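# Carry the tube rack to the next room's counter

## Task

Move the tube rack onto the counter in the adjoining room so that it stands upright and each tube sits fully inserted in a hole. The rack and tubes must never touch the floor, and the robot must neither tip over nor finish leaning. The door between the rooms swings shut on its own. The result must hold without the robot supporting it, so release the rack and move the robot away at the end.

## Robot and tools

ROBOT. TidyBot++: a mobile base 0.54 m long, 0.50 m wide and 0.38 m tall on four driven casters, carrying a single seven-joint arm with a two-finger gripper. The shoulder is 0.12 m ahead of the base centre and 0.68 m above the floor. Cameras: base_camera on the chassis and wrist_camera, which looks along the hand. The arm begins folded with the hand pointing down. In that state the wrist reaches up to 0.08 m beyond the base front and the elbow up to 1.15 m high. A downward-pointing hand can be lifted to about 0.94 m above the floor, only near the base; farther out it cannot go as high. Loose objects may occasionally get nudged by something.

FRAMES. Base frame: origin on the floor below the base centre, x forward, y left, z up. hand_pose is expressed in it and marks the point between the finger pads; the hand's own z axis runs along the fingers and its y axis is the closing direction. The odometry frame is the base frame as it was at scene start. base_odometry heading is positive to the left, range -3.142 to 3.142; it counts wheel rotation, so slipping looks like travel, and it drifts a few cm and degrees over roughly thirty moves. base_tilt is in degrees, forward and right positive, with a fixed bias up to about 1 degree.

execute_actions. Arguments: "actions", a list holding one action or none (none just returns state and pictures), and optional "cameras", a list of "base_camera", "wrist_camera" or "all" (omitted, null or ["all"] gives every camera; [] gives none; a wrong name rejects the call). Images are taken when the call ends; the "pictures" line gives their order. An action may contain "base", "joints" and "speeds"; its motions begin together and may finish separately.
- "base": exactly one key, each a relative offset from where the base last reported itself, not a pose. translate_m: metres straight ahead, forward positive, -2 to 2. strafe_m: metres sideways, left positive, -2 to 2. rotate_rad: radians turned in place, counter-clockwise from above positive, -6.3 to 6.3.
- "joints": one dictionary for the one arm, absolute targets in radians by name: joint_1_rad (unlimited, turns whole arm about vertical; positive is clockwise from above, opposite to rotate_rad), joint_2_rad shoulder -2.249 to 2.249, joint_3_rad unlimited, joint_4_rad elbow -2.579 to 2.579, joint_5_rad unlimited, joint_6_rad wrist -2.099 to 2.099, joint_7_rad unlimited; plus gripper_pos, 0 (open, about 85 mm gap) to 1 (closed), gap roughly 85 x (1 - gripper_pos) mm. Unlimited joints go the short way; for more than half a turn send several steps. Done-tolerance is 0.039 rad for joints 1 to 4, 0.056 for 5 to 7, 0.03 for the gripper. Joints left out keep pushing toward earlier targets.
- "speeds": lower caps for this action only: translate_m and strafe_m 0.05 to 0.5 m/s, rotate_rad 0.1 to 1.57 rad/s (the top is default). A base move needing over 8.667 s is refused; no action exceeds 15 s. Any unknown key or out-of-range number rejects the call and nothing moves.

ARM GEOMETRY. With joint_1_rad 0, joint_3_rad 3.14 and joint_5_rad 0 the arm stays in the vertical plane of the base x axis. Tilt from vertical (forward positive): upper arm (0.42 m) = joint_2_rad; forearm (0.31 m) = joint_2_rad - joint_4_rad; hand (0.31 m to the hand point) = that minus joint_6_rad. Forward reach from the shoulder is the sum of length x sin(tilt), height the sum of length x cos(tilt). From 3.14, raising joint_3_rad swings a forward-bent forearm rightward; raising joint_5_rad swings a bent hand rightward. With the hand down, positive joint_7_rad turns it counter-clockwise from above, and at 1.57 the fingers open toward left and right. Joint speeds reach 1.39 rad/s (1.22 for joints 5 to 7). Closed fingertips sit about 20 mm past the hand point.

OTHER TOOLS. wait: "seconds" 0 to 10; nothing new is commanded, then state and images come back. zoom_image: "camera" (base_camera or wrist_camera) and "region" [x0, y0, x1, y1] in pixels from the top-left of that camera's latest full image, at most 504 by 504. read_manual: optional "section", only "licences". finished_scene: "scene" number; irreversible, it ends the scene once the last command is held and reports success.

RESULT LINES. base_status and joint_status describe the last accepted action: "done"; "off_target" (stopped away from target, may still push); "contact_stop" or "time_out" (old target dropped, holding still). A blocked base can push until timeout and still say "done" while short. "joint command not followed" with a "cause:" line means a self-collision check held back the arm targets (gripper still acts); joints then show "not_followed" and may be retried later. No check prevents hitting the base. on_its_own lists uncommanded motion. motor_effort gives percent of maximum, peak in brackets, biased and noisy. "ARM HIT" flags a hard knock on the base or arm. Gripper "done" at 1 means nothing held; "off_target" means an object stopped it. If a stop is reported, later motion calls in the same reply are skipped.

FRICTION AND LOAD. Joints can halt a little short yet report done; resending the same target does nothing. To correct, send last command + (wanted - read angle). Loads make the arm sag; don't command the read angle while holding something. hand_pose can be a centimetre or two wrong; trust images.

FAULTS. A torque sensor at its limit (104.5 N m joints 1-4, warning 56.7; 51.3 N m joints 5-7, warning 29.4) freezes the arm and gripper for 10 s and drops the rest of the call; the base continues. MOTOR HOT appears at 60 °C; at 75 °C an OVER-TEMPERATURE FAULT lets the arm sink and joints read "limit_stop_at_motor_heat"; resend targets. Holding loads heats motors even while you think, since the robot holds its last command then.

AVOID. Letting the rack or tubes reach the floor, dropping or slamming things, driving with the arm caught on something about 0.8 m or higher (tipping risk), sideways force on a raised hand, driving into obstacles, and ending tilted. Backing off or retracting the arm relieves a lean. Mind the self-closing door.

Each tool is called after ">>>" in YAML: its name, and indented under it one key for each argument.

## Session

>>> execute_actions:
  actions: []

Scene clock: 0.00 s.
base_odometry: x=+0.000 y=+0.000 heading=+0.000 (m, m, rad; odometry frame)
base_tilt: forward=-0.7 right=-0.1 (deg)
base_status: not commanded
joint_positions: joint_1_rad=-0.029 joint_2_rad=-0.393 joint_3_rad=+3.168 joint_4_rad=-2.553 joint_5_rad=-0.020 joint_6_rad=-0.903 joint_7_rad=+1.554 gripper_pos=+0.000
joint_status: not commanded
motor_effort: joint_1_rad=+1 joint_2_rad=-1 joint_3_rad=+1 joint_4_rad=+14 joint_5_rad=-2 joint_6_rad=+1 joint_7_rad=+0 (%)
hand_pose: x=+0.2440 y=+0.0077 z=+0.5858 quat_wxyz=(-0.014, +0.999, -0.012, +0.039) (m; base frame)
pictures: base_camera, wrist_camera
Images, in order (width x height): base_camera 644x364, wrist_camera 644x476.

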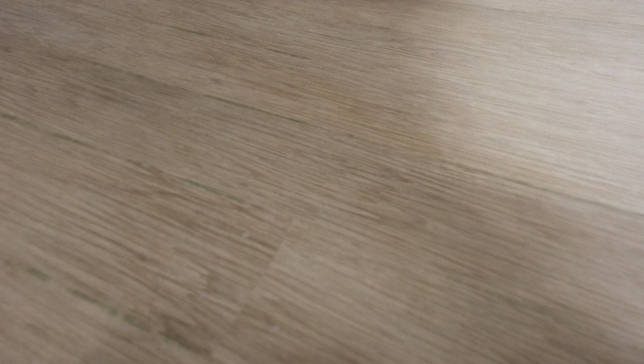

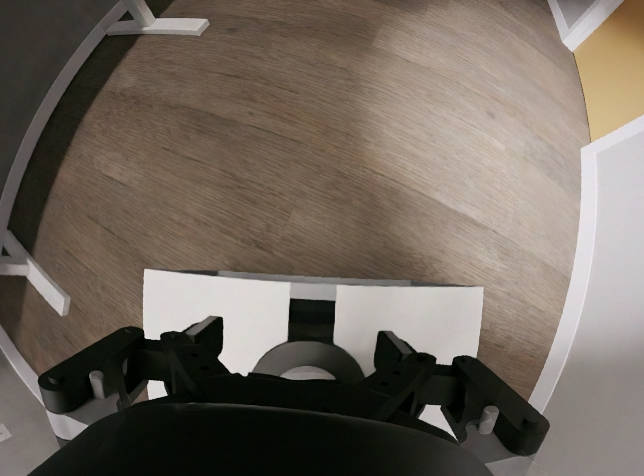

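>>> execute_actions:
  actions:
    - {"joints": {"joint_1_rad": 0.1, "joint_4_rad": -2.3, "joint_6_rad": 0.1}}
  cameras: ["wrist_camera"]

Scene clock: 1.53 s.
base_odometry: x=+0.000 y=+0.000 heading=+0.000 (m, m, rad; odometry frame)
base_tilt: forward=-0.7 right=-0.1 (deg)
base_status: not commanded
joint_positions: joint_1_rad=+0.081 joint_2_rad=-0.393 joint_3_rad=+3.168 joint_4_rad=-2.301 joint_5_rad=-0.020 joint_6_rad=+0.098 joint_7_rad=+1.554 gripper_pos=+0.000
joint_status: all done
motor_effort: joint_1_rad=+0(0) joint_2_rad=-7(8) joint_3_rad=+0(1) joint_4_rad=+20(20) joint_5_rad=-1(1) joint_6_rad=+9(10) joint_7_rad=+0(0) (%)
hand_pose: x=+0.5546 y=-0.0474 z=+0.8929 quat_wxyz=(+0.018, +0.784, -0.059, +0.617) (m; base frame)
pictures: wrist_camera
Images, in order (width x height): wrist_camera 644x476.

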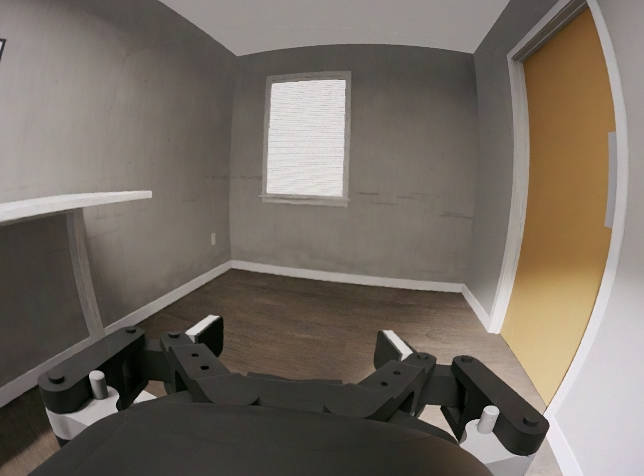

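>>> execute_actions:
  actions:
    - {"base": {"rotate_rad": 1.19}, "joints": {"joint_1_rad": -0.02, "joint_2_rad": -0.29, "joint_3_rad": 3.12, "joint_4_rad": -1.59, "joint_5_rad": 0.03, "joint_6_rad": -0.92, "joint_7_rad": 1.6}, "speeds": {"rotate_rad": 1.0}}

Scene clock: 3.97 s.
base_odometry: x=+0.000 y=+0.000 heading=+1.189 (m, m, rad; odometry frame)
base_tilt: forward=-0.7 right=-0.1 (deg)
base_status: done
joint_positions: joint_1_rad=-0.005 joint_2_rad=-0.303 joint_3_rad=+3.135 joint_4_rad=-1.602 joint_5_rad=-0.001 joint_6_rad=-0.897 joint_7_rad=+1.565 gripper_pos=+0.000
joint_status: all done
motor_effort: joint_1_rad=+0(1) joint_2_rad=-9(11) joint_3_rad=+0(2) joint_4_rad=+20(21) joint_5_rad=-1(0) joint_6_rad=+9(10) joint_7_rad=+0(0) (%)
hand_pose: x=+0.5486 y=+0.0074 z=+0.9855 quat_wxyz=(-0.004, +0.890, +0.003, +0.455) (m; base frame)
pictures: base_camera, wrist_camera
Images, in order (width x height): base_camera 644x364, wrist_camera 644x476.

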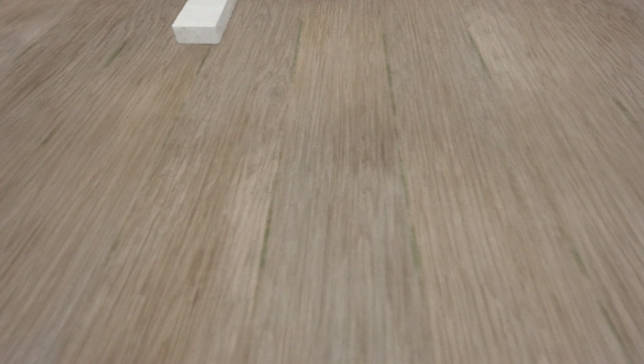

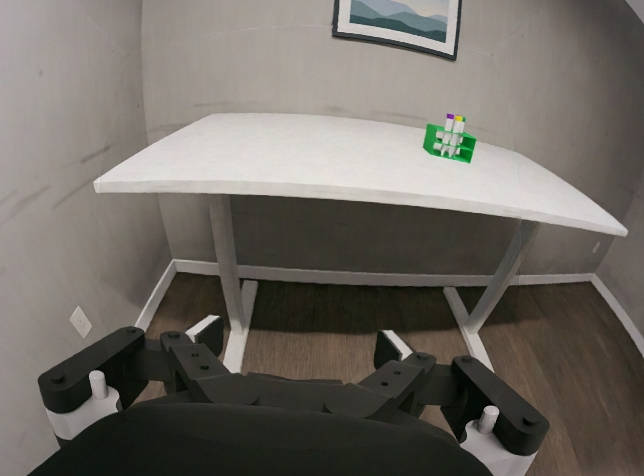

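>>> zoom_image:
  camera: "wrist_camera"
  region: [400, 95, 500, 175]

Region (400, 95, 500, 175) of wrist_camera's 644x476 image, scaled by 5.040; it fills the top 403 rows of this view, and the rest is white.

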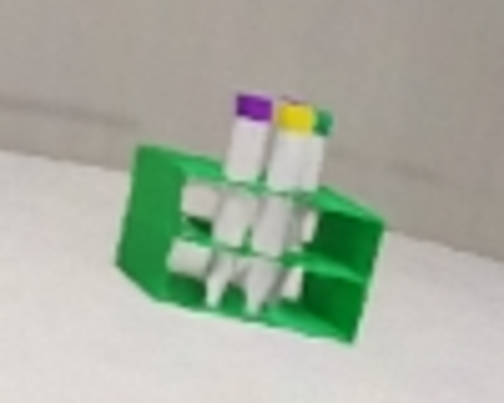

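>>> execute_actions:
  actions:
    - {"base": {"strafe_m": -0.4}, "joints": {"joint_2_rad": -0.1, "joint_4_rad": -1.0, "joint_6_rad": -1.5}}
  cameras: ["wrist_camera"]

>>> execute_actions:
  actions:
    - {"base": {"translate_m": 0.4}}

Scene clock: 6.37 s.
base_odometry: x=+0.372 y=-0.148 heading=+1.190 (m, m, rad; odometry frame)
base_tilt: forward=-0.6 right=-0.1 (deg)
base_status: done
joint_positions: joint_1_rad=-0.006 joint_2_rad=-0.114 joint_3_rad=+3.133 joint_4_rad=-1.013 joint_5_rad=+0.004 joint_6_rad=-1.476 joint_7_rad=+1.565 gripper_pos=+0.000
joint_status: all done
motor_effort: joint_1_rad=+0(1) joint_2_rad=-13(13) joint_3_rad=+1(3) joint_4_rad=+16(20) joint_5_rad=-1(2) joint_6_rad=+8(8) joint_7_rad=+0(0) (%)
hand_pose: x=+0.5330 y=+0.0065 z=+1.0713 quat_wxyz=(-0.001, +0.927, +0.004, +0.374) (m; base frame)
pictures: wrist_camera
Images, in order (width x height): wrist_camera 644x476.

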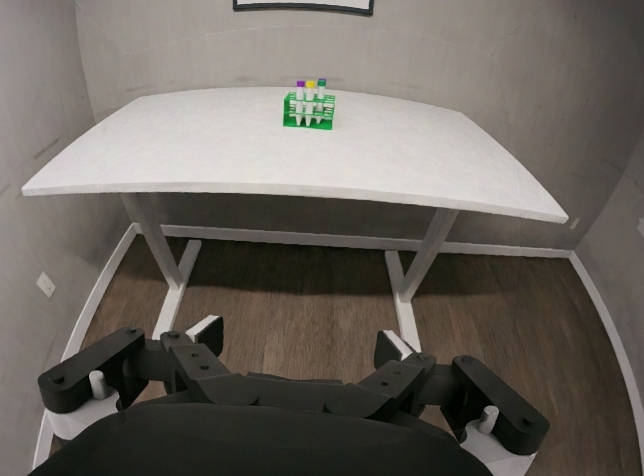

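Scene clock: 8.63 s.
base_odometry: x=+0.521 y=+0.223 heading=+1.189 (m, m, rad; odometry frame)
base_tilt: forward=-0.7 right=-0.1 (deg)
base_status: done
joint_positions: joint_1_rad=-0.006 joint_2_rad=-0.094 joint_3_rad=+3.133 joint_4_rad=-1.011 joint_5_rad=+0.005 joint_6_rad=-1.478 joint_7_rad=+1.565 gripper_pos=+0.000
joint_status: not commanded
motor_effort: joint_1_rad=+0(0) joint_2_rad=-14(17) joint_3_rad=+0(1) joint_4_rad=+16(16) joint_5_rad=-1(1) joint_6_rad=+7(7) joint_7_rad=+0(0) (%)
hand_pose: x=+0.5402 y=+0.0065 z=+1.0637 quat_wxyz=(-0.001, +0.931, +0.004, +0.365) (m; base frame)
pictures: base_camera, wrist_camera
Images, in order (width x height): base_camera 644x364, wrist_camera 644x476.

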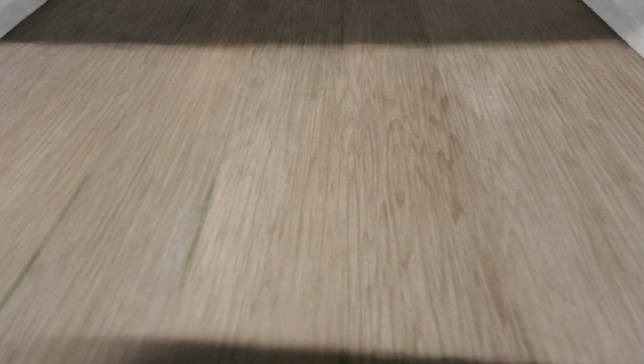

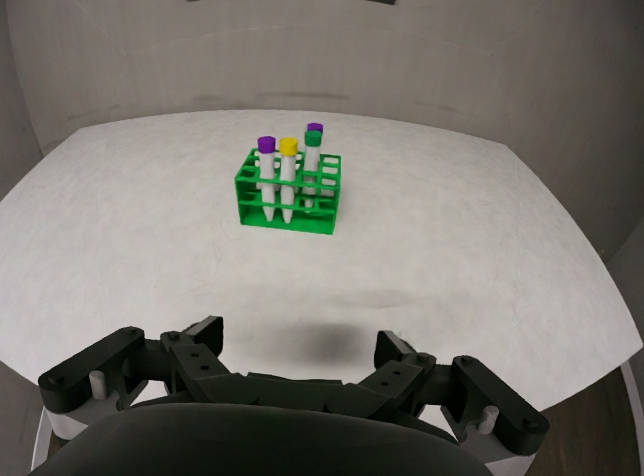

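>>> zoom_image:
  camera: "wrist_camera"
  region: [215, 105, 365, 250]

Region (215, 105, 365, 250) of wrist_camera's 644x476 image, scaled by 3.360; it fills the top 487 rows of this view, and the rest is white.

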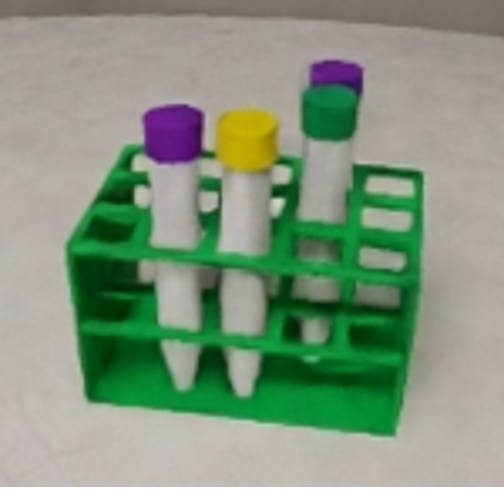

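>>> execute_actions:
  actions:
    - {"base": {"strafe_m": 0.08}, "joints": {"joint_2_rad": 0.02, "joint_4_rad": -1.40, "joint_6_rad": -0.68, "gripper_pos": 1.0}}
  cameras: ["wrist_camera"]

Scene clock: 12.53 s.
base_odometry: x=+0.446 y=+0.253 heading=+1.189 (m, m, rad; odometry frame)
base_tilt: forward=-0.6 right=-0.1 (deg)
base_status: done
joint_positions: joint_1_rad=-0.010 joint_2_rad=+0.023 joint_3_rad=+3.129 joint_4_rad=-1.393 joint_5_rad=+0.006 joint_6_rad=-0.701 joint_7_rad=+1.565 gripper_pos=+0.999
joint_status: all done
motor_effort: joint_1_rad=+0(1) joint_2_rad=-22(24) joint_3_rad=+0(3) joint_4_rad=+20(21) joint_5_rad=-1(0) joint_6_rad=+9(9) joint_7_rad=+0(0) (%)
hand_pose: x=+0.7049 y=+0.0130 z=+0.9892 quat_wxyz=(-0.004, +0.872, +0.008, +0.490) (m; base frame)
pictures: wrist_camera
Images, in order (width x height): wrist_camera 644x476.

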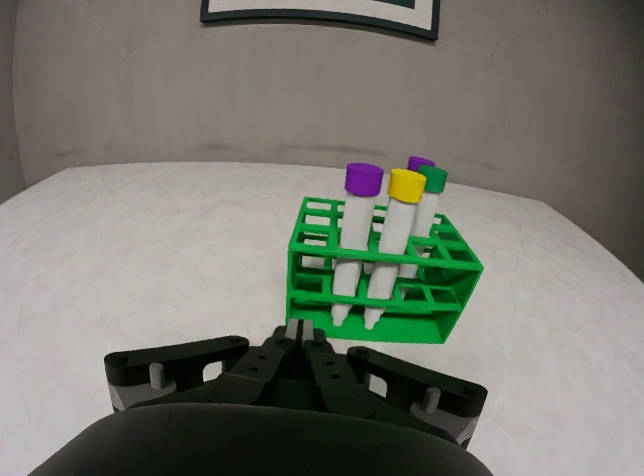

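>>> execute_actions:
  actions:
    - {"base": {"translate_m": 0.10}, "joints": {"joint_1_rad": -0.045, "joint_4_rad": -1.42}, "speeds": {"translate_m": 0.06}}
  cameras: ["wrist_camera"]

Scene clock: 14.87 s.
base_odometry: x=+0.483 y=+0.346 heading=+1.189 (m, m, rad; odometry frame)
base_tilt: forward=-0.6 right=-0.1 (deg)
base_status: done
joint_positions: joint_1_rad=-0.030 joint_2_rad=+0.021 joint_3_rad=+3.129 joint_4_rad=-1.409 joint_5_rad=+0.006 joint_6_rad=-0.701 joint_7_rad=+1.565 gripper_pos=+0.999
joint_status: all done
motor_effort: joint_1_rad=+1(2) joint_2_rad=-23(26) joint_3_rad=+0(1) joint_4_rad=+20(21) joint_5_rad=-1(1) joint_6_rad=+9(9) joint_7_rad=+0(0) (%)
hand_pose: x=+0.7023 y=+0.0247 z=+0.9809 quat_wxyz=(-0.009, +0.875, +0.017, +0.484) (m; base frame)
pictures: wrist_camera
Images, in order (width x height): wrist_camera 644x476.

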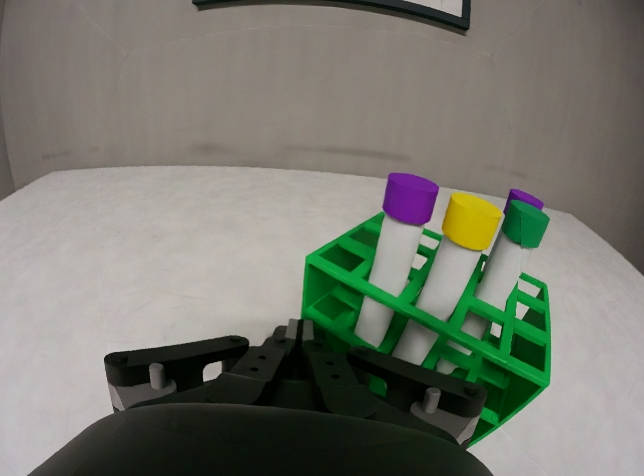

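>>> execute_actions:
  actions:
    - {"joints": {"joint_2_rad": -0.3, "joint_5_rad": -1.045, "joint_7_rad": 2.94}}
  cameras: []

>>> execute_actions:
  actions:
    - {"base": {"rotate_rad": -0.71}, "joints": {"joint_1_rad": 0.02, "joint_6_rad": -1.735, "gripper_pos": 0.0}}
  cameras: ["wrist_camera"]

Scene clock: 18.73 s.
base_odometry: x=+0.483 y=+0.346 heading=+1.189 (m, m, rad; odometry frame)
base_tilt: forward=-0.6 right=-0.1 (deg)
base_status: not commanded
joint_positions: joint_1_rad=-0.030 joint_2_rad=-0.305 joint_3_rad=+3.129 joint_4_rad=-1.412 joint_5_rad=-1.026 joint_6_rad=-0.701 joint_7_rad=+2.920 gripper_pos=+0.999
joint_status: all done
motor_effort: joint_1_rad=+1(1) joint_2_rad=-8(25) joint_3_rad=+2(2) joint_4_rad=+19(21) joint_5_rad=-5(6) joint_6_rad=+7(9) joint_7_rad=+0(0) (%)
hand_pose: x=+0.5252 y=+0.1923 z=+1.2368 quat_wxyz=(-0.053, +0.589, +0.364, +0.720) (m; base frame)
pictures: none
No camera images: the call's "cameras" was empty. Leave "cameras" out to get every camera's image.

Scene clock: 20.37 s.
base_odometry: x=+0.483 y=+0.346 heading=+0.481 (m, m, rad; odometry frame)
base_tilt: forward=-0.7 right=-0.1 (deg)
base_status: done
joint_positions: joint_1_rad=+0.005 joint_2_rad=-0.304 joint_3_rad=+3.128 joint_4_rad=-1.412 joint_5_rad=-1.026 joint_6_rad=-1.734 joint_7_rad=+2.920 gripper_pos=+0.000
joint_status: all done
motor_effort: joint_1_rad=+0(2) joint_2_rad=-5(9) joint_3_rad=+2(4) joint_4_rad=+15(19) joint_5_rad=-8(8) joint_6_rad=+4(7) joint_7_rad=+0(0) (%)
hand_pose: x=+0.2979 y=+0.2668 z=+1.0578 quat_wxyz=(-0.284, +0.577, +0.659, +0.391) (m; base frame)
pictures: wrist_camera
Images, in order (width x height): wrist_camera 644x476.

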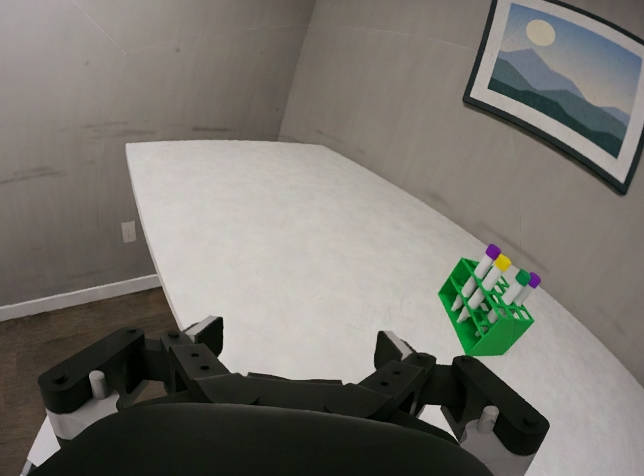

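>>> execute_actions:
  actions:
    - {"joints": {"joint_2_rad": 0.40, "joint_3_rad": 3.16, "joint_4_rad": -0.885, "joint_6_rad": -1.695}}
  cameras: ["wrist_camera"]

Scene clock: 22.43 s.
base_odometry: x=+0.483 y=+0.346 heading=+0.481 (m, m, rad; odometry frame)
base_tilt: forward=-0.6 right=-0.1 (deg)
base_status: not commanded
joint_positions: joint_1_rad=+0.005 joint_2_rad=+0.403 joint_3_rad=+3.138 joint_4_rad=-0.900 joint_5_rad=-1.026 joint_6_rad=-1.719 joint_7_rad=+2.920 gripper_pos=+0.000
joint_status: all done
motor_effort: joint_1_rad=+1(0) joint_2_rad=-31(33) joint_3_rad=-2(1) joint_4_rad=+15(16) joint_5_rad=-8(9) joint_6_rad=+2(4) joint_7_rad=+0(0) (%)
hand_pose: x=+0.5855 y=+0.2632 z=+0.9866 quat_wxyz=(-0.343, +0.616, +0.621, +0.341) (m; base frame)
pictures: wrist_camera
Images, in order (width x height): wrist_camera 644x476.

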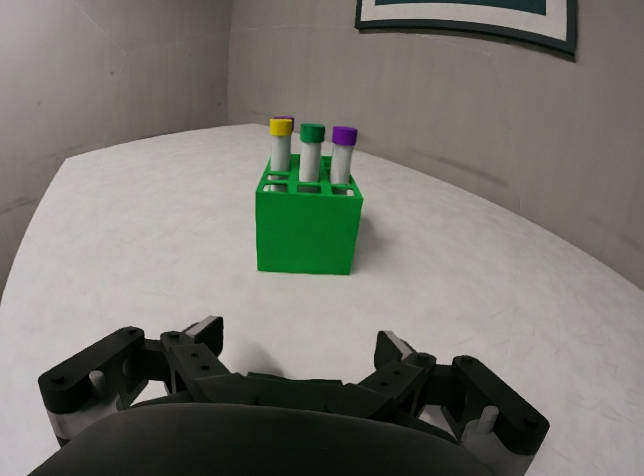

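>>> zoom_image:
  camera: "wrist_camera"
  region: [235, 105, 385, 285]

Region (235, 105, 385, 285) of wrist_camera's 644x476 image, scaled by 2.800.

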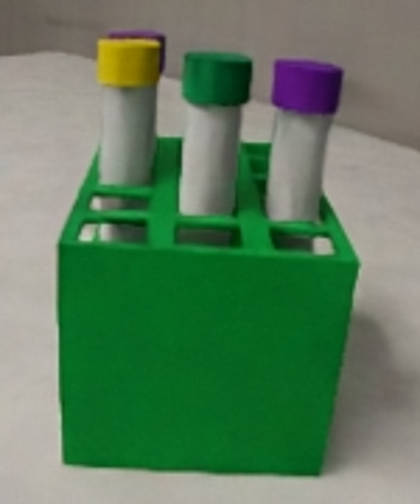

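>>> execute_actions:
  actions:
    - {"base": {"strafe_m": 0.075}, "speeds": {"strafe_m": 0.15}}
  cameras: ["wrist_camera"]

Scene clock: 24.13 s.
base_odometry: x=+0.449 y=+0.413 heading=+0.480 (m, m, rad; odometry frame)
base_tilt: forward=-0.6 right=-0.1 (deg)
base_status: done
joint_positions: joint_1_rad=+0.011 joint_2_rad=+0.403 joint_3_rad=+3.141 joint_4_rad=-0.900 joint_5_rad=-1.026 joint_6_rad=-1.718 joint_7_rad=+2.920 gripper_pos=+0.000
joint_status: not commanded
motor_effort: joint_1_rad=+1(2) joint_2_rad=-31(32) joint_3_rad=-1(4) joint_4_rad=+15(15) joint_5_rad=-8(8) joint_6_rad=+2(3) joint_7_rad=+0(0) (%)
hand_pose: x=+0.5878 y=+0.2597 z=+0.9864 quat_wxyz=(-0.341, +0.619, +0.619, +0.343) (m; base frame)
pictures: wrist_camera
Images, in order (width x height): wrist_camera 644x476.

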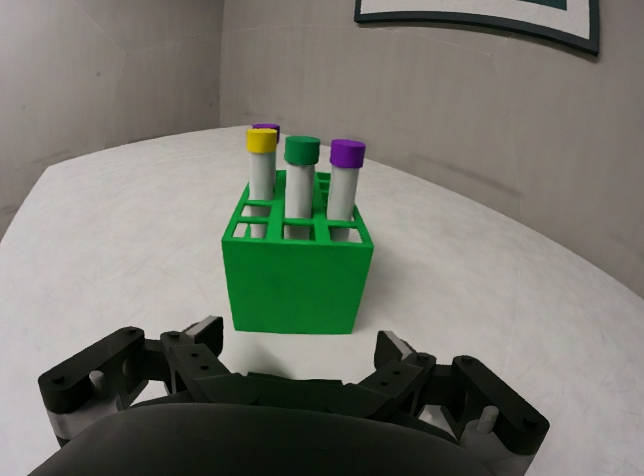

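>>> execute_actions:
  actions:
    - {"base": {"translate_m": -0.006}, "joints": {"joint_5_rad": -1.09}, "speeds": {"translate_m": 0.05}}
  cameras: ["wrist_camera"]

Scene clock: 24.97 s.
base_odometry: x=+0.444 y=+0.410 heading=+0.480 (m, m, rad; odometry frame)
base_tilt: forward=-0.7 right=-0.1 (deg)
base_status: done
joint_positions: joint_1_rad=+0.011 joint_2_rad=+0.401 joint_3_rad=+3.141 joint_4_rad=-0.898 joint_5_rad=-1.065 joint_6_rad=-1.718 joint_7_rad=+2.920 gripper_pos=+0.000
joint_status: all done
motor_effort: joint_1_rad=+1(2) joint_2_rad=-31(35) joint_3_rad=-2(3) joint_4_rad=+15(16) joint_5_rad=-8(8) joint_6_rad=+3(3) joint_7_rad=+0(0) (%)
hand_pose: x=+0.5848 y=+0.2657 z=+0.9979 quat_wxyz=(-0.352, +0.609, +0.616, +0.354) (m; base frame)
pictures: wrist_camera
Images, in order (width x height): wrist_camera 644x476.

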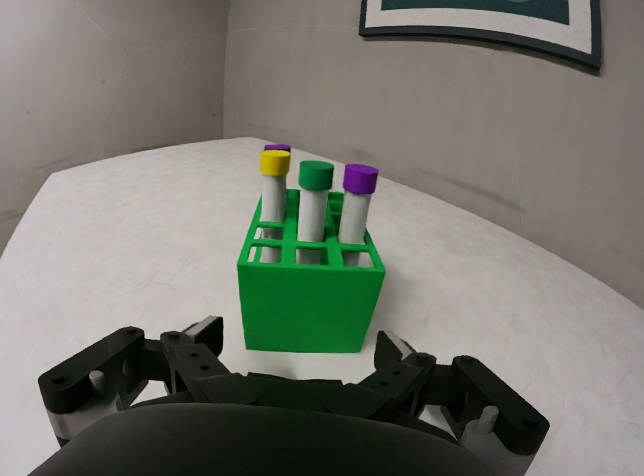

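>>> execute_actions:
  actions:
    - {"base": {"translate_m": 0.0025}, "speeds": {"translate_m": 0.05}}
  cameras: []

>>> execute_actions:
  actions:
    - {"base": {"strafe_m": 0.028}, "speeds": {"strafe_m": 0.05}}
  cameras: ["wrist_camera"]

Scene clock: 25.57 s.
base_odometry: x=+0.446 y=+0.411 heading=+0.480 (m, m, rad; odometry frame)
base_tilt: forward=-0.6 right=-0.1 (deg)
base_status: done
joint_positions: joint_1_rad=+0.011 joint_2_rad=+0.401 joint_3_rad=+3.141 joint_4_rad=-0.898 joint_5_rad=-1.065 joint_6_rad=-1.717 joint_7_rad=+2.920 gripper_pos=+0.000
joint_status: not commanded
motor_effort: joint_1_rad=+0(2) joint_2_rad=-29(35) joint_3_rad=-3(2) joint_4_rad=+15(16) joint_5_rad=-8(9) joint_6_rad=+3(3) joint_7_rad=+0(0) (%)
hand_pose: x=+0.5850 y=+0.2657 z=+0.9982 quat_wxyz=(-0.352, +0.609, +0.616, +0.354) (m; base frame)
pictures: none
No camera images: the call's "cameras" was empty. Leave "cameras" out to get every camera's image.

Scene clock: 26.60 s.
base_odometry: x=+0.432 y=+0.436 heading=+0.480 (m, m, rad; odometry frame)
base_tilt: forward=-0.6 right=-0.1 (deg)
base_status: done
joint_positions: joint_1_rad=+0.012 joint_2_rad=+0.401 joint_3_rad=+3.142 joint_4_rad=-0.898 joint_5_rad=-1.065 joint_6_rad=-1.717 joint_7_rad=+2.920 gripper_pos=+0.000
joint_status: not commanded
motor_effort: joint_1_rad=+2(2) joint_2_rad=-31(34) joint_3_rad=-2(4) joint_4_rad=+15(16) joint_5_rad=-8(9) joint_6_rad=+3(3) joint_7_rad=+0(0) (%)
hand_pose: x=+0.5856 y=+0.2646 z=+0.9982 quat_wxyz=(-0.352, +0.610, +0.616, +0.355) (m; base frame)
pictures: wrist_camera
Images, in order (width x height): wrist_camera 644x476.

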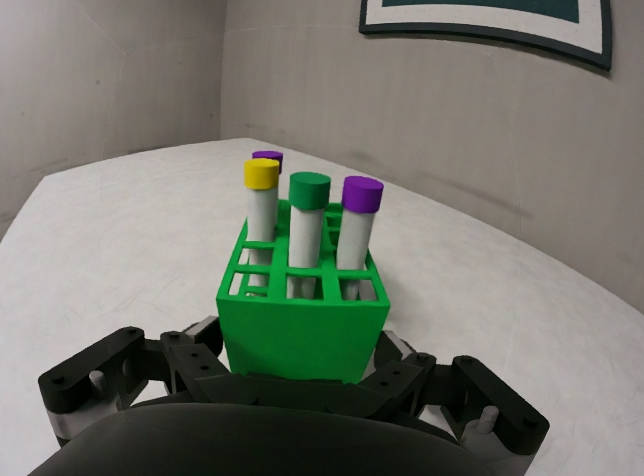

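The rack is entering between the fingers. Continuing slowly.

>>> execute_actions:
  actions:
    - {"base": {"strafe_m": 0.024}, "speeds": {"strafe_m": 0.05}}
  cameras: ["wrist_camera"]

Scene clock: 27.63 s.
base_odometry: x=+0.421 y=+0.457 heading=+0.480 (m, m, rad; odometry frame)
base_tilt: forward=-0.7 right=-0.2 (deg)
base_status: done
joint_positions: joint_1_rad=+0.014 joint_2_rad=+0.401 joint_3_rad=+3.143 joint_4_rad=-0.898 joint_5_rad=-1.065 joint_6_rad=-1.717 joint_7_rad=+2.920 gripper_pos=+0.000
joint_status: not commanded
motor_effort: joint_1_rad=+2(3) joint_2_rad=-31(32) joint_3_rad=-2(3) joint_4_rad=+15(15) joint_5_rad=-9(9) joint_6_rad=+3(3) joint_7_rad=+0(0) (%)
hand_pose: x=+0.5863 y=+0.2637 z=+0.9981 quat_wxyz=(-0.351, +0.610, +0.615, +0.355) (m; base frame)
pictures: wrist_camera
Images, in order (width x height): wrist_camera 644x476.

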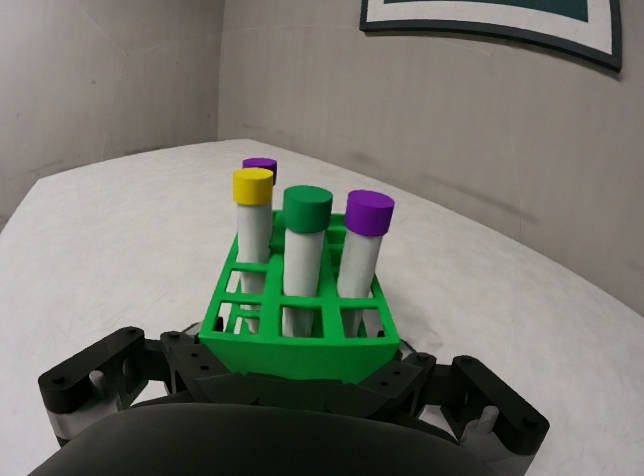

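>>> execute_actions:
  actions:
    - {"joints": {"gripper_pos": 1.0}}
  cameras: ["wrist_camera"]

Scene clock: 30.40 s.
base_odometry: x=+0.421 y=+0.457 heading=+0.480 (m, m, rad; odometry frame)
base_tilt: forward=-0.6 right=-0.1 (deg)
base_status: not commanded
joint_positions: joint_1_rad=+0.014 joint_2_rad=+0.401 joint_3_rad=+3.143 joint_4_rad=-0.895 joint_5_rad=-1.069 joint_6_rad=-1.717 joint_7_rad=+2.920 gripper_pos=+0.068
joint_status: gripper_pos off_target (ended at +0.068, target +1.000)
motor_effort: joint_1_rad=+1(1) joint_2_rad=-32(32) joint_3_rad=-2(2) joint_4_rad=+16(16) joint_5_rad=-9(9) joint_6_rad=+3(3) joint_7_rad=+0(1) (%)
hand_pose: x=+0.5862 y=+0.2644 z=+1.0002 quat_wxyz=(-0.352, +0.609, +0.615, +0.357) (m; base frame)
pictures: wrist_camera
Images, in order (width x height): wrist_camera 644x476.

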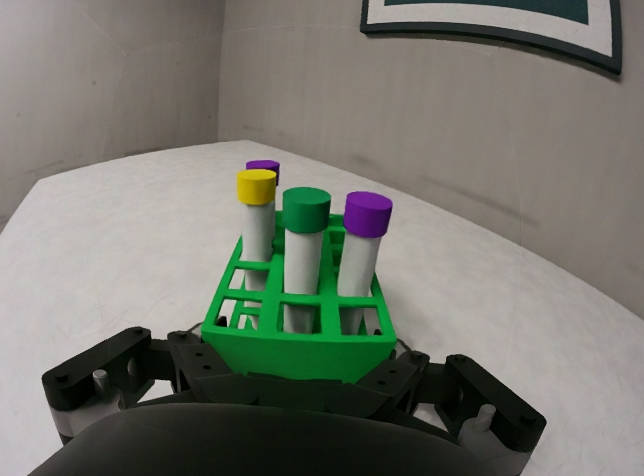

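>>> execute_actions:
  actions:
    - {"joints": {"joint_2_rad": 0.24, "joint_4_rad": -0.835, "joint_5_rad": -1.125, "joint_6_rad": -1.825, "joint_7_rad": 2.715}}
  cameras: ["wrist_camera"]

Scene clock: 32.50 s.
base_odometry: x=+0.421 y=+0.457 heading=+0.480 (m, m, rad; odometry frame)
base_tilt: forward=-0.6 right=-0.1 (deg)
base_status: not commanded
joint_positions: joint_1_rad=+0.014 joint_2_rad=+0.239 joint_3_rad=+3.143 joint_4_rad=-0.844 joint_5_rad=-1.095 joint_6_rad=-1.808 joint_7_rad=+2.746 gripper_pos=+0.068
joint_status: all done
motor_effort: joint_1_rad=+1(1) joint_2_rad=-25(35) joint_3_rad=-1(2) joint_4_rad=+15(17) joint_5_rad=-9(10) joint_6_rad=+5(5) joint_7_rad=+0(0) (%)
hand_pose: x=+0.5004 y=+0.2645 z=+1.0815 quat_wxyz=(-0.343, +0.607, +0.619, +0.361) (m; base frame)
pictures: wrist_camera
Images, in order (width x height): wrist_camera 644x476.

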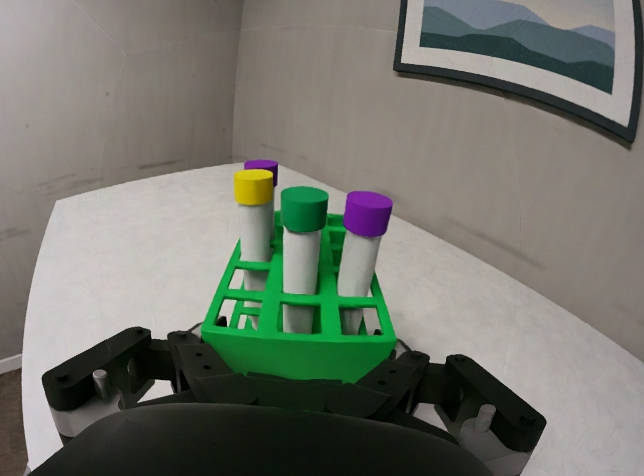

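>>> execute_actions:
  actions:
    - {"base": {"rotate_rad": -1.262}, "joints": {"joint_2_rad": -0.45, "joint_4_rad": -1.555}, "speeds": {"rotate_rad": 1.0}}
  cameras: []

>>> execute_actions:
  actions:
    - {"base": {"translate_m": 1.67}, "joints": {"joint_1_rad": -1.59}, "speeds": {"translate_m": 0.45}}
  cameras: ["base_camera"]

>>> execute_actions:
  actions:
    - {"base": {"rotate_rad": -1.208}, "speeds": {"rotate_rad": 1.0}}

Scene clock: 35.17 s.
base_odometry: x=+0.421 y=+0.457 heading=-0.781 (m, m, rad; odometry frame)
base_tilt: forward=-0.7 right=-0.1 (deg)
base_status: done
joint_positions: joint_1_rad=+0.015 joint_2_rad=-0.444 joint_3_rad=+3.148 joint_4_rad=-1.545 joint_5_rad=-1.095 joint_6_rad=-1.808 joint_7_rad=+2.746 gripper_pos=+0.068
joint_status: all done
motor_effort: joint_1_rad=+0(3) joint_2_rad=+1(25) joint_3_rad=+3(3) joint_4_rad=+15(14) joint_5_rad=-9(9) joint_6_rad=+4(5) joint_7_rad=+0(0) (%)
hand_pose: x=+0.2216 y=+0.2670 z=+1.0485 quat_wxyz=(-0.349, +0.612, +0.613, +0.358) (m; base frame)
pictures: none
No camera images: the call's "cameras" was empty. Leave "cameras" out to get every camera's image.

Scene clock: 40.07 s.
base_odometry: x=+1.606 y=-0.720 heading=-0.782 (m, m, rad; odometry frame)
base_tilt: forward=-0.7 right=-0.1 (deg)
base_status: done
joint_positions: joint_1_rad=-1.571 joint_2_rad=-0.449 joint_3_rad=+3.148 joint_4_rad=-1.545 joint_5_rad=-1.095 joint_6_rad=-1.808 joint_7_rad=+2.746 gripper_pos=+0.068
joint_status: all done
motor_effort: joint_1_rad=+1(1) joint_2_rad=+1(4) joint_3_rad=+4(5) joint_4_rad=+14(15) joint_5_rad=-8(9) joint_6_rad=+4(5) joint_7_rad=+0(0) (%)
hand_pose: x=-0.1495 y=+0.0965 z=+1.0491 quat_wxyz=(-0.499, -0.009, +0.866, +0.005) (m; base frame)
pictures: base_camera
Images, in order (width x height): base_camera 644x364.

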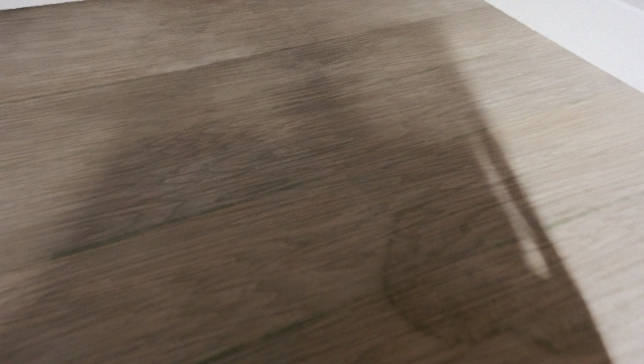

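Scene clock: 42.20 s.
base_odometry: x=+1.606 y=-0.720 heading=-1.989 (m, m, rad; odometry frame)
base_tilt: forward=-0.7 right=-0.1 (deg)
base_status: done
joint_positions: joint_1_rad=-1.572 joint_2_rad=-0.449 joint_3_rad=+3.148 joint_4_rad=-1.545 joint_5_rad=-1.095 joint_6_rad=-1.808 joint_7_rad=+2.746 gripper_pos=+0.068
joint_status: not commanded
motor_effort: joint_1_rad=+1(1) joint_2_rad=+1(2) joint_3_rad=+3(4) joint_4_rad=+14(14) joint_5_rad=-9(9) joint_6_rad=+5(4) joint_7_rad=+0(0) (%)
hand_pose: x=-0.1495 y=+0.0964 z=+1.0491 quat_wxyz=(-0.499, -0.009, +0.866, +0.005) (m; base frame)
pictures: base_camera, wrist_camera
Images, in order (width x height): base_camera 644x364, wrist_camera 644x476.

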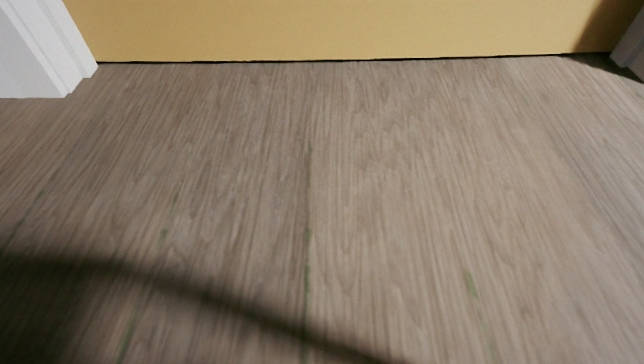

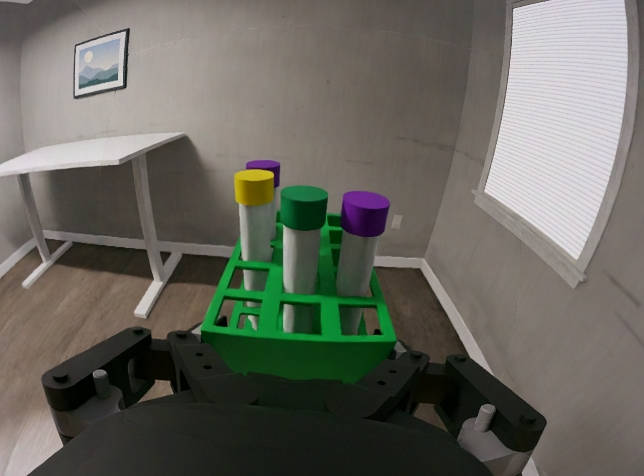

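>>> execute_actions:
  actions:
    - {"base": {"strafe_m": -0.08}}
  cameras: []

>>> execute_actions:
  actions:
    - {"base": {"translate_m": 0.38}, "speeds": {"translate_m": 0.4}}
  cameras: ["base_camera"]

Scene clock: 43.77 s.
base_odometry: x=+1.533 y=-0.687 heading=-1.990 (m, m, rad; odometry frame)
base_tilt: forward=-0.6 right=-0.1 (deg)
base_status: done
joint_positions: joint_1_rad=-1.572 joint_2_rad=-0.454 joint_3_rad=+3.148 joint_4_rad=-1.545 joint_5_rad=-1.095 joint_6_rad=-1.808 joint_7_rad=+2.746 gripper_pos=+0.068
joint_status: not commanded
motor_effort: joint_1_rad=+1(0) joint_2_rad=+1(5) joint_3_rad=+3(3) joint_4_rad=+15(15) joint_5_rad=-8(9) joint_6_rad=+4(6) joint_7_rad=+0(0) (%)
hand_pose: x=-0.1496 y=+0.0946 z=+1.0494 quat_wxyz=(-0.499, -0.011, +0.866, +0.007) (m; base frame)
pictures: none
No camera images: the call's "cameras" was empty. Leave "cameras" out to get every camera's image.

Scene clock: 45.80 s.
base_odometry: x=+1.378 y=-1.034 heading=-1.990 (m, m, rad; odometry frame)
base_tilt: forward=-0.7 right=-0.1 (deg)
base_status: done
joint_positions: joint_1_rad=-1.572 joint_2_rad=-0.454 joint_3_rad=+3.148 joint_4_rad=-1.545 joint_5_rad=-1.095 joint_6_rad=-1.808 joint_7_rad=+2.746 gripper_pos=+0.068
joint_status: not commanded
motor_effort: joint_1_rad=+1(0) joint_2_rad=+1(2) joint_3_rad=+4(5) joint_4_rad=+14(15) joint_5_rad=-8(9) joint_6_rad=+4(4) joint_7_rad=+0(0) (%)
hand_pose: x=-0.1496 y=+0.0946 z=+1.0494 quat_wxyz=(-0.499, -0.011, +0.866, +0.006) (m; base frame)
pictures: base_camera
Images, in order (width x height): base_camera 644x364.

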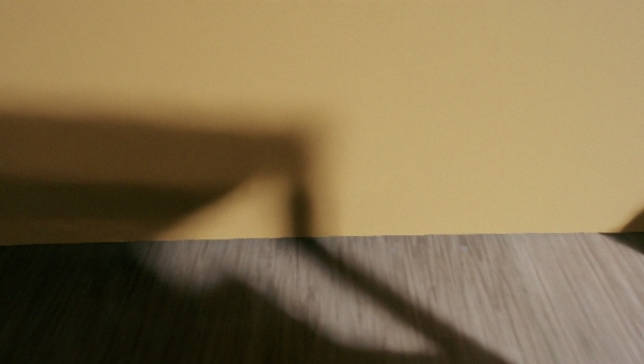

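>>> execute_actions:
  actions:
    - {"base": {"translate_m": 0.32}, "speeds": {"translate_m": 0.1}}
  cameras: ["base_camera"]

Scene clock: 49.60 s.
base_odometry: x=+1.248 y=-1.327 heading=-1.990 (m, m, rad; odometry frame)
base_tilt: forward=-0.7 right=-0.1 (deg)
base_status: done
joint_positions: joint_1_rad=-1.572 joint_2_rad=-0.453 joint_3_rad=+3.149 joint_4_rad=-1.545 joint_5_rad=-1.095 joint_6_rad=-1.809 joint_7_rad=+2.746 gripper_pos=+0.068
joint_status: not commanded
motor_effort: joint_1_rad=+0(1) joint_2_rad=+1(4) joint_3_rad=+4(7) joint_4_rad=+14(15) joint_5_rad=-8(9) joint_6_rad=+4(6) joint_7_rad=+0(0) (%)
hand_pose: x=-0.1494 y=+0.0945 z=+1.0494 quat_wxyz=(-0.500, -0.011, +0.866, +0.006) (m; base frame)
pictures: base_camera
Images, in order (width x height): base_camera 644x364.

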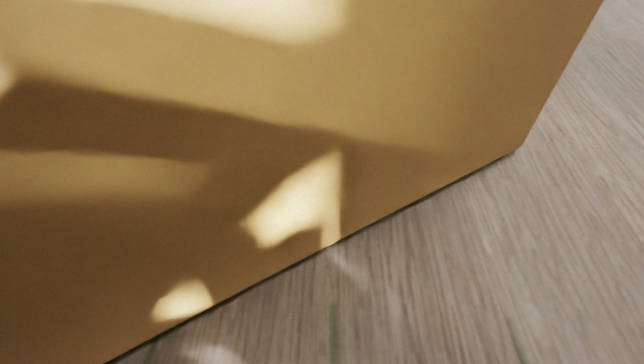

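The door is opening. Continuing through.

>>> execute_actions:
  actions:
    - {"base": {"translate_m": 0.55}, "speeds": {"translate_m": 0.18}}

Scene clock: 53.37 s.
base_odometry: x=+1.024 y=-1.829 heading=-1.990 (m, m, rad; odometry frame)
base_tilt: forward=-0.6 right=-0.1 (deg)
base_status: done
joint_positions: joint_1_rad=-1.573 joint_2_rad=-0.453 joint_3_rad=+3.150 joint_4_rad=-1.546 joint_5_rad=-1.096 joint_6_rad=-1.810 joint_7_rad=+2.746 gripper_pos=+0.068
joint_status: not commanded
motor_effort: joint_1_rad=+1(0) joint_2_rad=+1(8) joint_3_rad=+3(7) joint_4_rad=+14(15) joint_5_rad=-8(9) joint_6_rad=+5(6) joint_7_rad=+0(0) (%)
hand_pose: x=-0.1493 y=+0.0944 z=+1.0494 quat_wxyz=(-0.500, -0.011, +0.866, +0.005) (m; base frame)
pictures: base_camera, wrist_camera
Images, in order (width x height): base_camera 644x364, wrist_camera 644x476.

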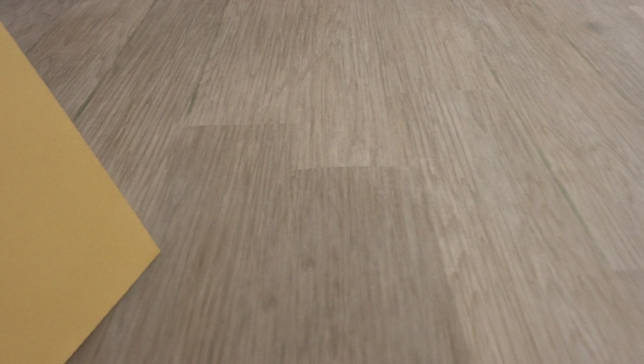

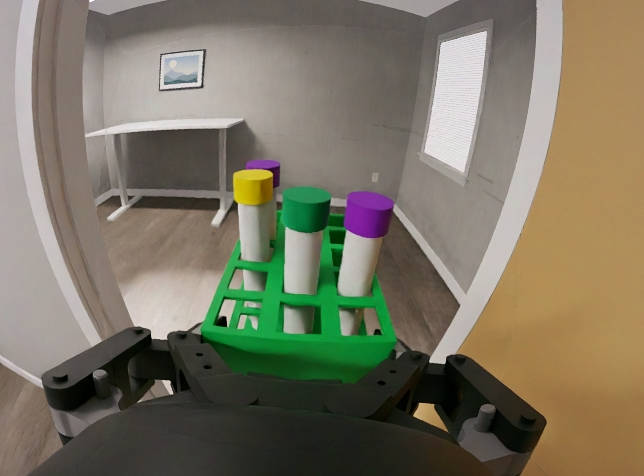

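>>> execute_actions:
  actions:
    - {"base": {"translate_m": 0.85}, "speeds": {"translate_m": 0.28}}

Scene clock: 57.33 s.
base_odometry: x=+0.678 y=-2.606 heading=-1.990 (m, m, rad; odometry frame)
base_tilt: forward=-0.7 right=-0.1 (deg)
base_status: done
joint_positions: joint_1_rad=-1.573 joint_2_rad=-0.453 joint_3_rad=+3.150 joint_4_rad=-1.546 joint_5_rad=-1.096 joint_6_rad=-1.810 joint_7_rad=+2.746 gripper_pos=+0.068
joint_status: not commanded
motor_effort: joint_1_rad=+1(1) joint_2_rad=+1(3) joint_3_rad=+4(5) joint_4_rad=+15(15) joint_5_rad=-9(9) joint_6_rad=+5(5) joint_7_rad=+0(0) (%)
hand_pose: x=-0.1494 y=+0.0944 z=+1.0494 quat_wxyz=(-0.500, -0.011, +0.866, +0.005) (m; base frame)
pictures: base_camera, wrist_camera
Images, in order (width x height): base_camera 644x364, wrist_camera 644x476.

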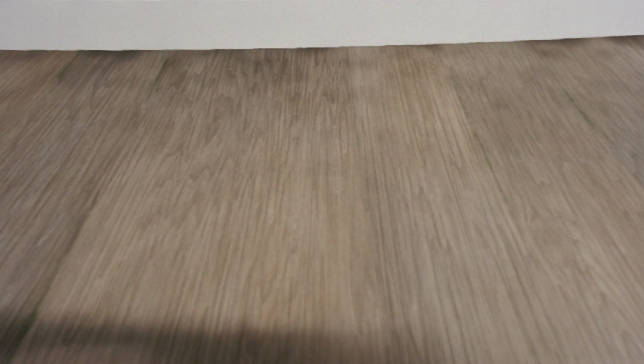

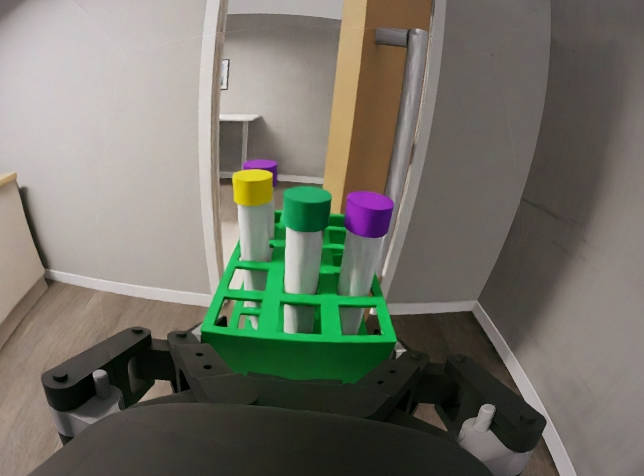

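>>> execute_actions:
  actions:
    - {"base": {"rotate_rad": -1.52}, "joints": {"joint_1_rad": 0.02, "joint_5_rad": -0.68, "joint_6_rad": -1.225, "joint_7_rad": 2.275}, "speeds": {"rotate_rad": 0.9}}
  cameras: []

>>> execute_actions:
  actions:
    - {"base": {"translate_m": 0.5}, "joints": {"joint_5_rad": 0.015, "joint_6_rad": -0.975, "joint_7_rad": 1.53}, "speeds": {"translate_m": 0.4}}

Scene clock: 60.70 s.
base_odometry: x=+0.677 y=-2.606 heading=+2.774 (m, m, rad; odometry frame)
base_tilt: forward=-0.6 right=-0.1 (deg)
base_status: done
joint_positions: joint_1_rad=+0.001 joint_2_rad=-0.451 joint_3_rad=+3.150 joint_4_rad=-1.546 joint_5_rad=-0.706 joint_6_rad=-1.254 joint_7_rad=+2.309 gripper_pos=+0.068
joint_status: all done
motor_effort: joint_1_rad=+0(1) joint_2_rad=-3(4) joint_3_rad=+2(4) joint_4_rad=+18(18) joint_5_rad=-6(9) joint_6_rad=+8(7) joint_7_rad=+0(0) (%)
hand_pose: x=+0.4062 y=+0.1893 z=+1.0498 quat_wxyz=(-0.190, +0.798, +0.334, +0.464) (m; base frame)
pictures: none
No camera images: the call's "cameras" was empty. Leave "cameras" out to get every camera's image.

Scene clock: 63.10 s.
base_odometry: x=+0.211 y=-2.425 heading=+2.773 (m, m, rad; odometry frame)
base_tilt: forward=-0.6 right=-0.1 (deg)
base_status: done
joint_positions: joint_1_rad=+0.006 joint_2_rad=-0.444 joint_3_rad=+3.151 joint_4_rad=-1.550 joint_5_rad=+0.008 joint_6_rad=-1.000 joint_7_rad=+1.541 gripper_pos=+0.068
joint_status: all done
motor_effort: joint_1_rad=+1(2) joint_2_rad=-5(7) joint_3_rad=+1(4) joint_4_rad=+20(20) joint_5_rad=-1(6) joint_6_rad=+10(9) joint_7_rad=+0(0) (%)
hand_pose: x=+0.4870 y=-0.0076 z=+1.0443 quat_wxyz=(-0.001, +0.869, -0.020, +0.495) (m; base frame)
pictures: base_camera, wrist_camera
Images, in order (width x height): base_camera 644x364, wrist_camera 644x476.

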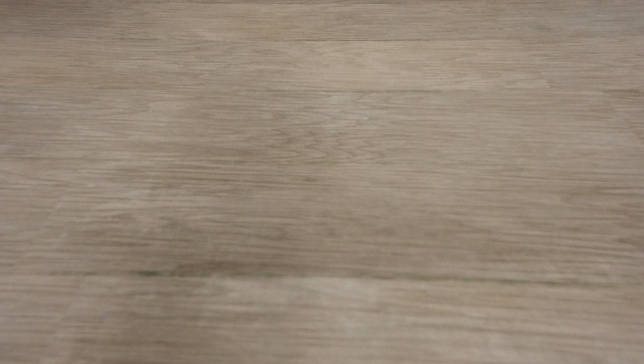

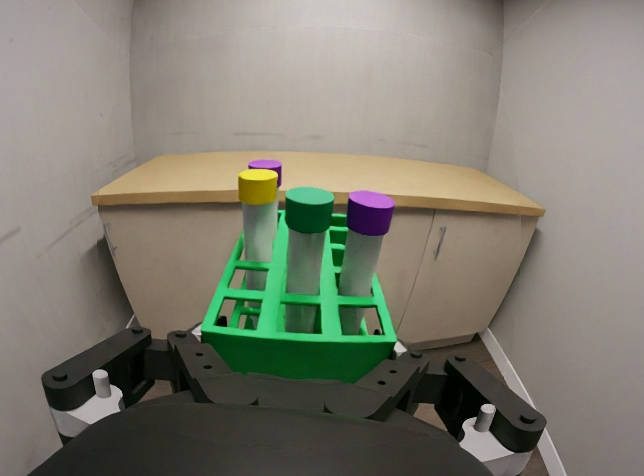

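>>> execute_actions:
  actions:
    - {"base": {"translate_m": 0.7}, "joints": {"joint_2_rad": 0.0, "joint_4_rad": -1.315, "joint_6_rad": -0.735, "joint_7_rad": 1.605}, "speeds": {"translate_m": 0.4}}

Scene clock: 66.43 s.
base_odometry: x=-0.442 y=-2.173 heading=+2.773 (m, m, rad; odometry frame)
base_tilt: forward=-0.6 right=-0.1 (deg)
base_status: done
joint_positions: joint_1_rad=+0.006 joint_2_rad=+0.013 joint_3_rad=+3.151 joint_4_rad=-1.334 joint_5_rad=+0.008 joint_6_rad=-0.763 joint_7_rad=+1.570 gripper_pos=+0.068
joint_status: all done
motor_effort: joint_1_rad=+1(0) joint_2_rad=-23(26) joint_3_rad=+1(1) joint_4_rad=+21(22) joint_5_rad=-1(1) joint_6_rad=+10(10) joint_7_rad=+0(0) (%)
hand_pose: x=+0.6981 y=-0.0093 z=+1.0126 quat_wxyz=(+0.008, +0.870, -0.006, +0.493) (m; base frame)
pictures: base_camera, wrist_camera
Images, in order (width x height): base_camera 644x364, wrist_camera 644x476.

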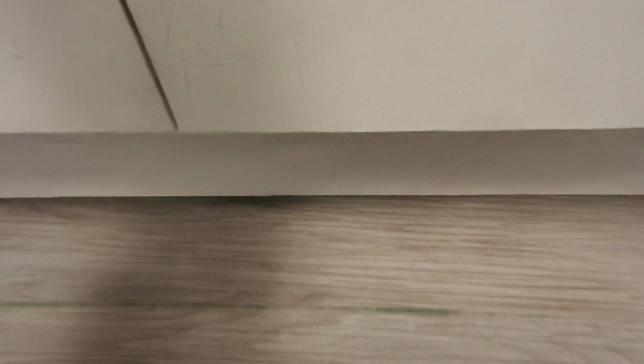

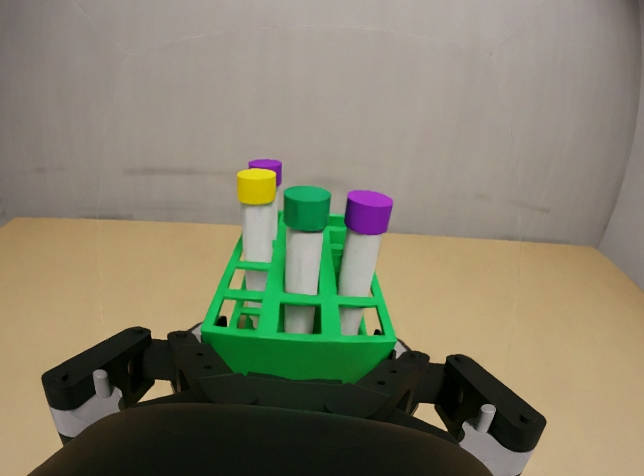

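>>> execute_actions:
  actions:
    - {"joints": {"joint_4_rad": -1.545, "joint_6_rad": -0.508}}
  cameras: ["wrist_camera"]

Scene clock: 67.97 s.
base_odometry: x=-0.442 y=-2.173 heading=+2.773 (m, m, rad; odometry frame)
base_tilt: forward=-0.6 right=-0.1 (deg)
base_status: not commanded
joint_positions: joint_1_rad=+0.006 joint_2_rad=+0.010 joint_3_rad=+3.151 joint_4_rad=-1.537 joint_5_rad=+0.008 joint_6_rad=-0.536 joint_7_rad=+1.570 gripper_pos=+0.068
joint_status: all done
motor_effort: joint_1_rad=+0(1) joint_2_rad=-23(24) joint_3_rad=+1(1) joint_4_rad=+21(23) joint_5_rad=-1(1) joint_6_rad=+10(10) joint_7_rad=+0(0) (%)
hand_pose: x=+0.7090 y=-0.0090 z=+0.9573 quat_wxyz=(+0.008, +0.863, -0.005, +0.505) (m; base frame)
pictures: wrist_camera
Images, in order (width x height): wrist_camera 644x476.

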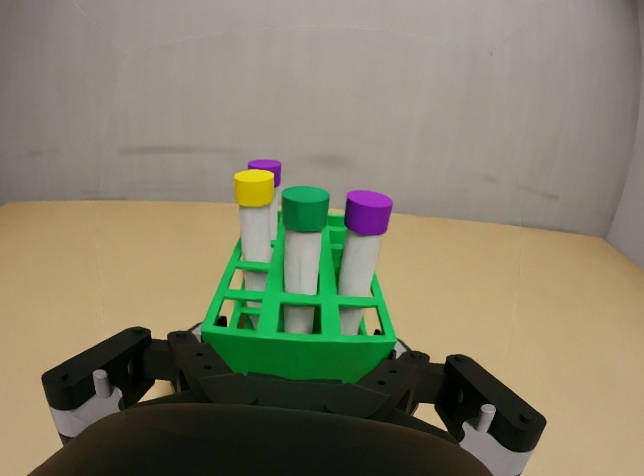

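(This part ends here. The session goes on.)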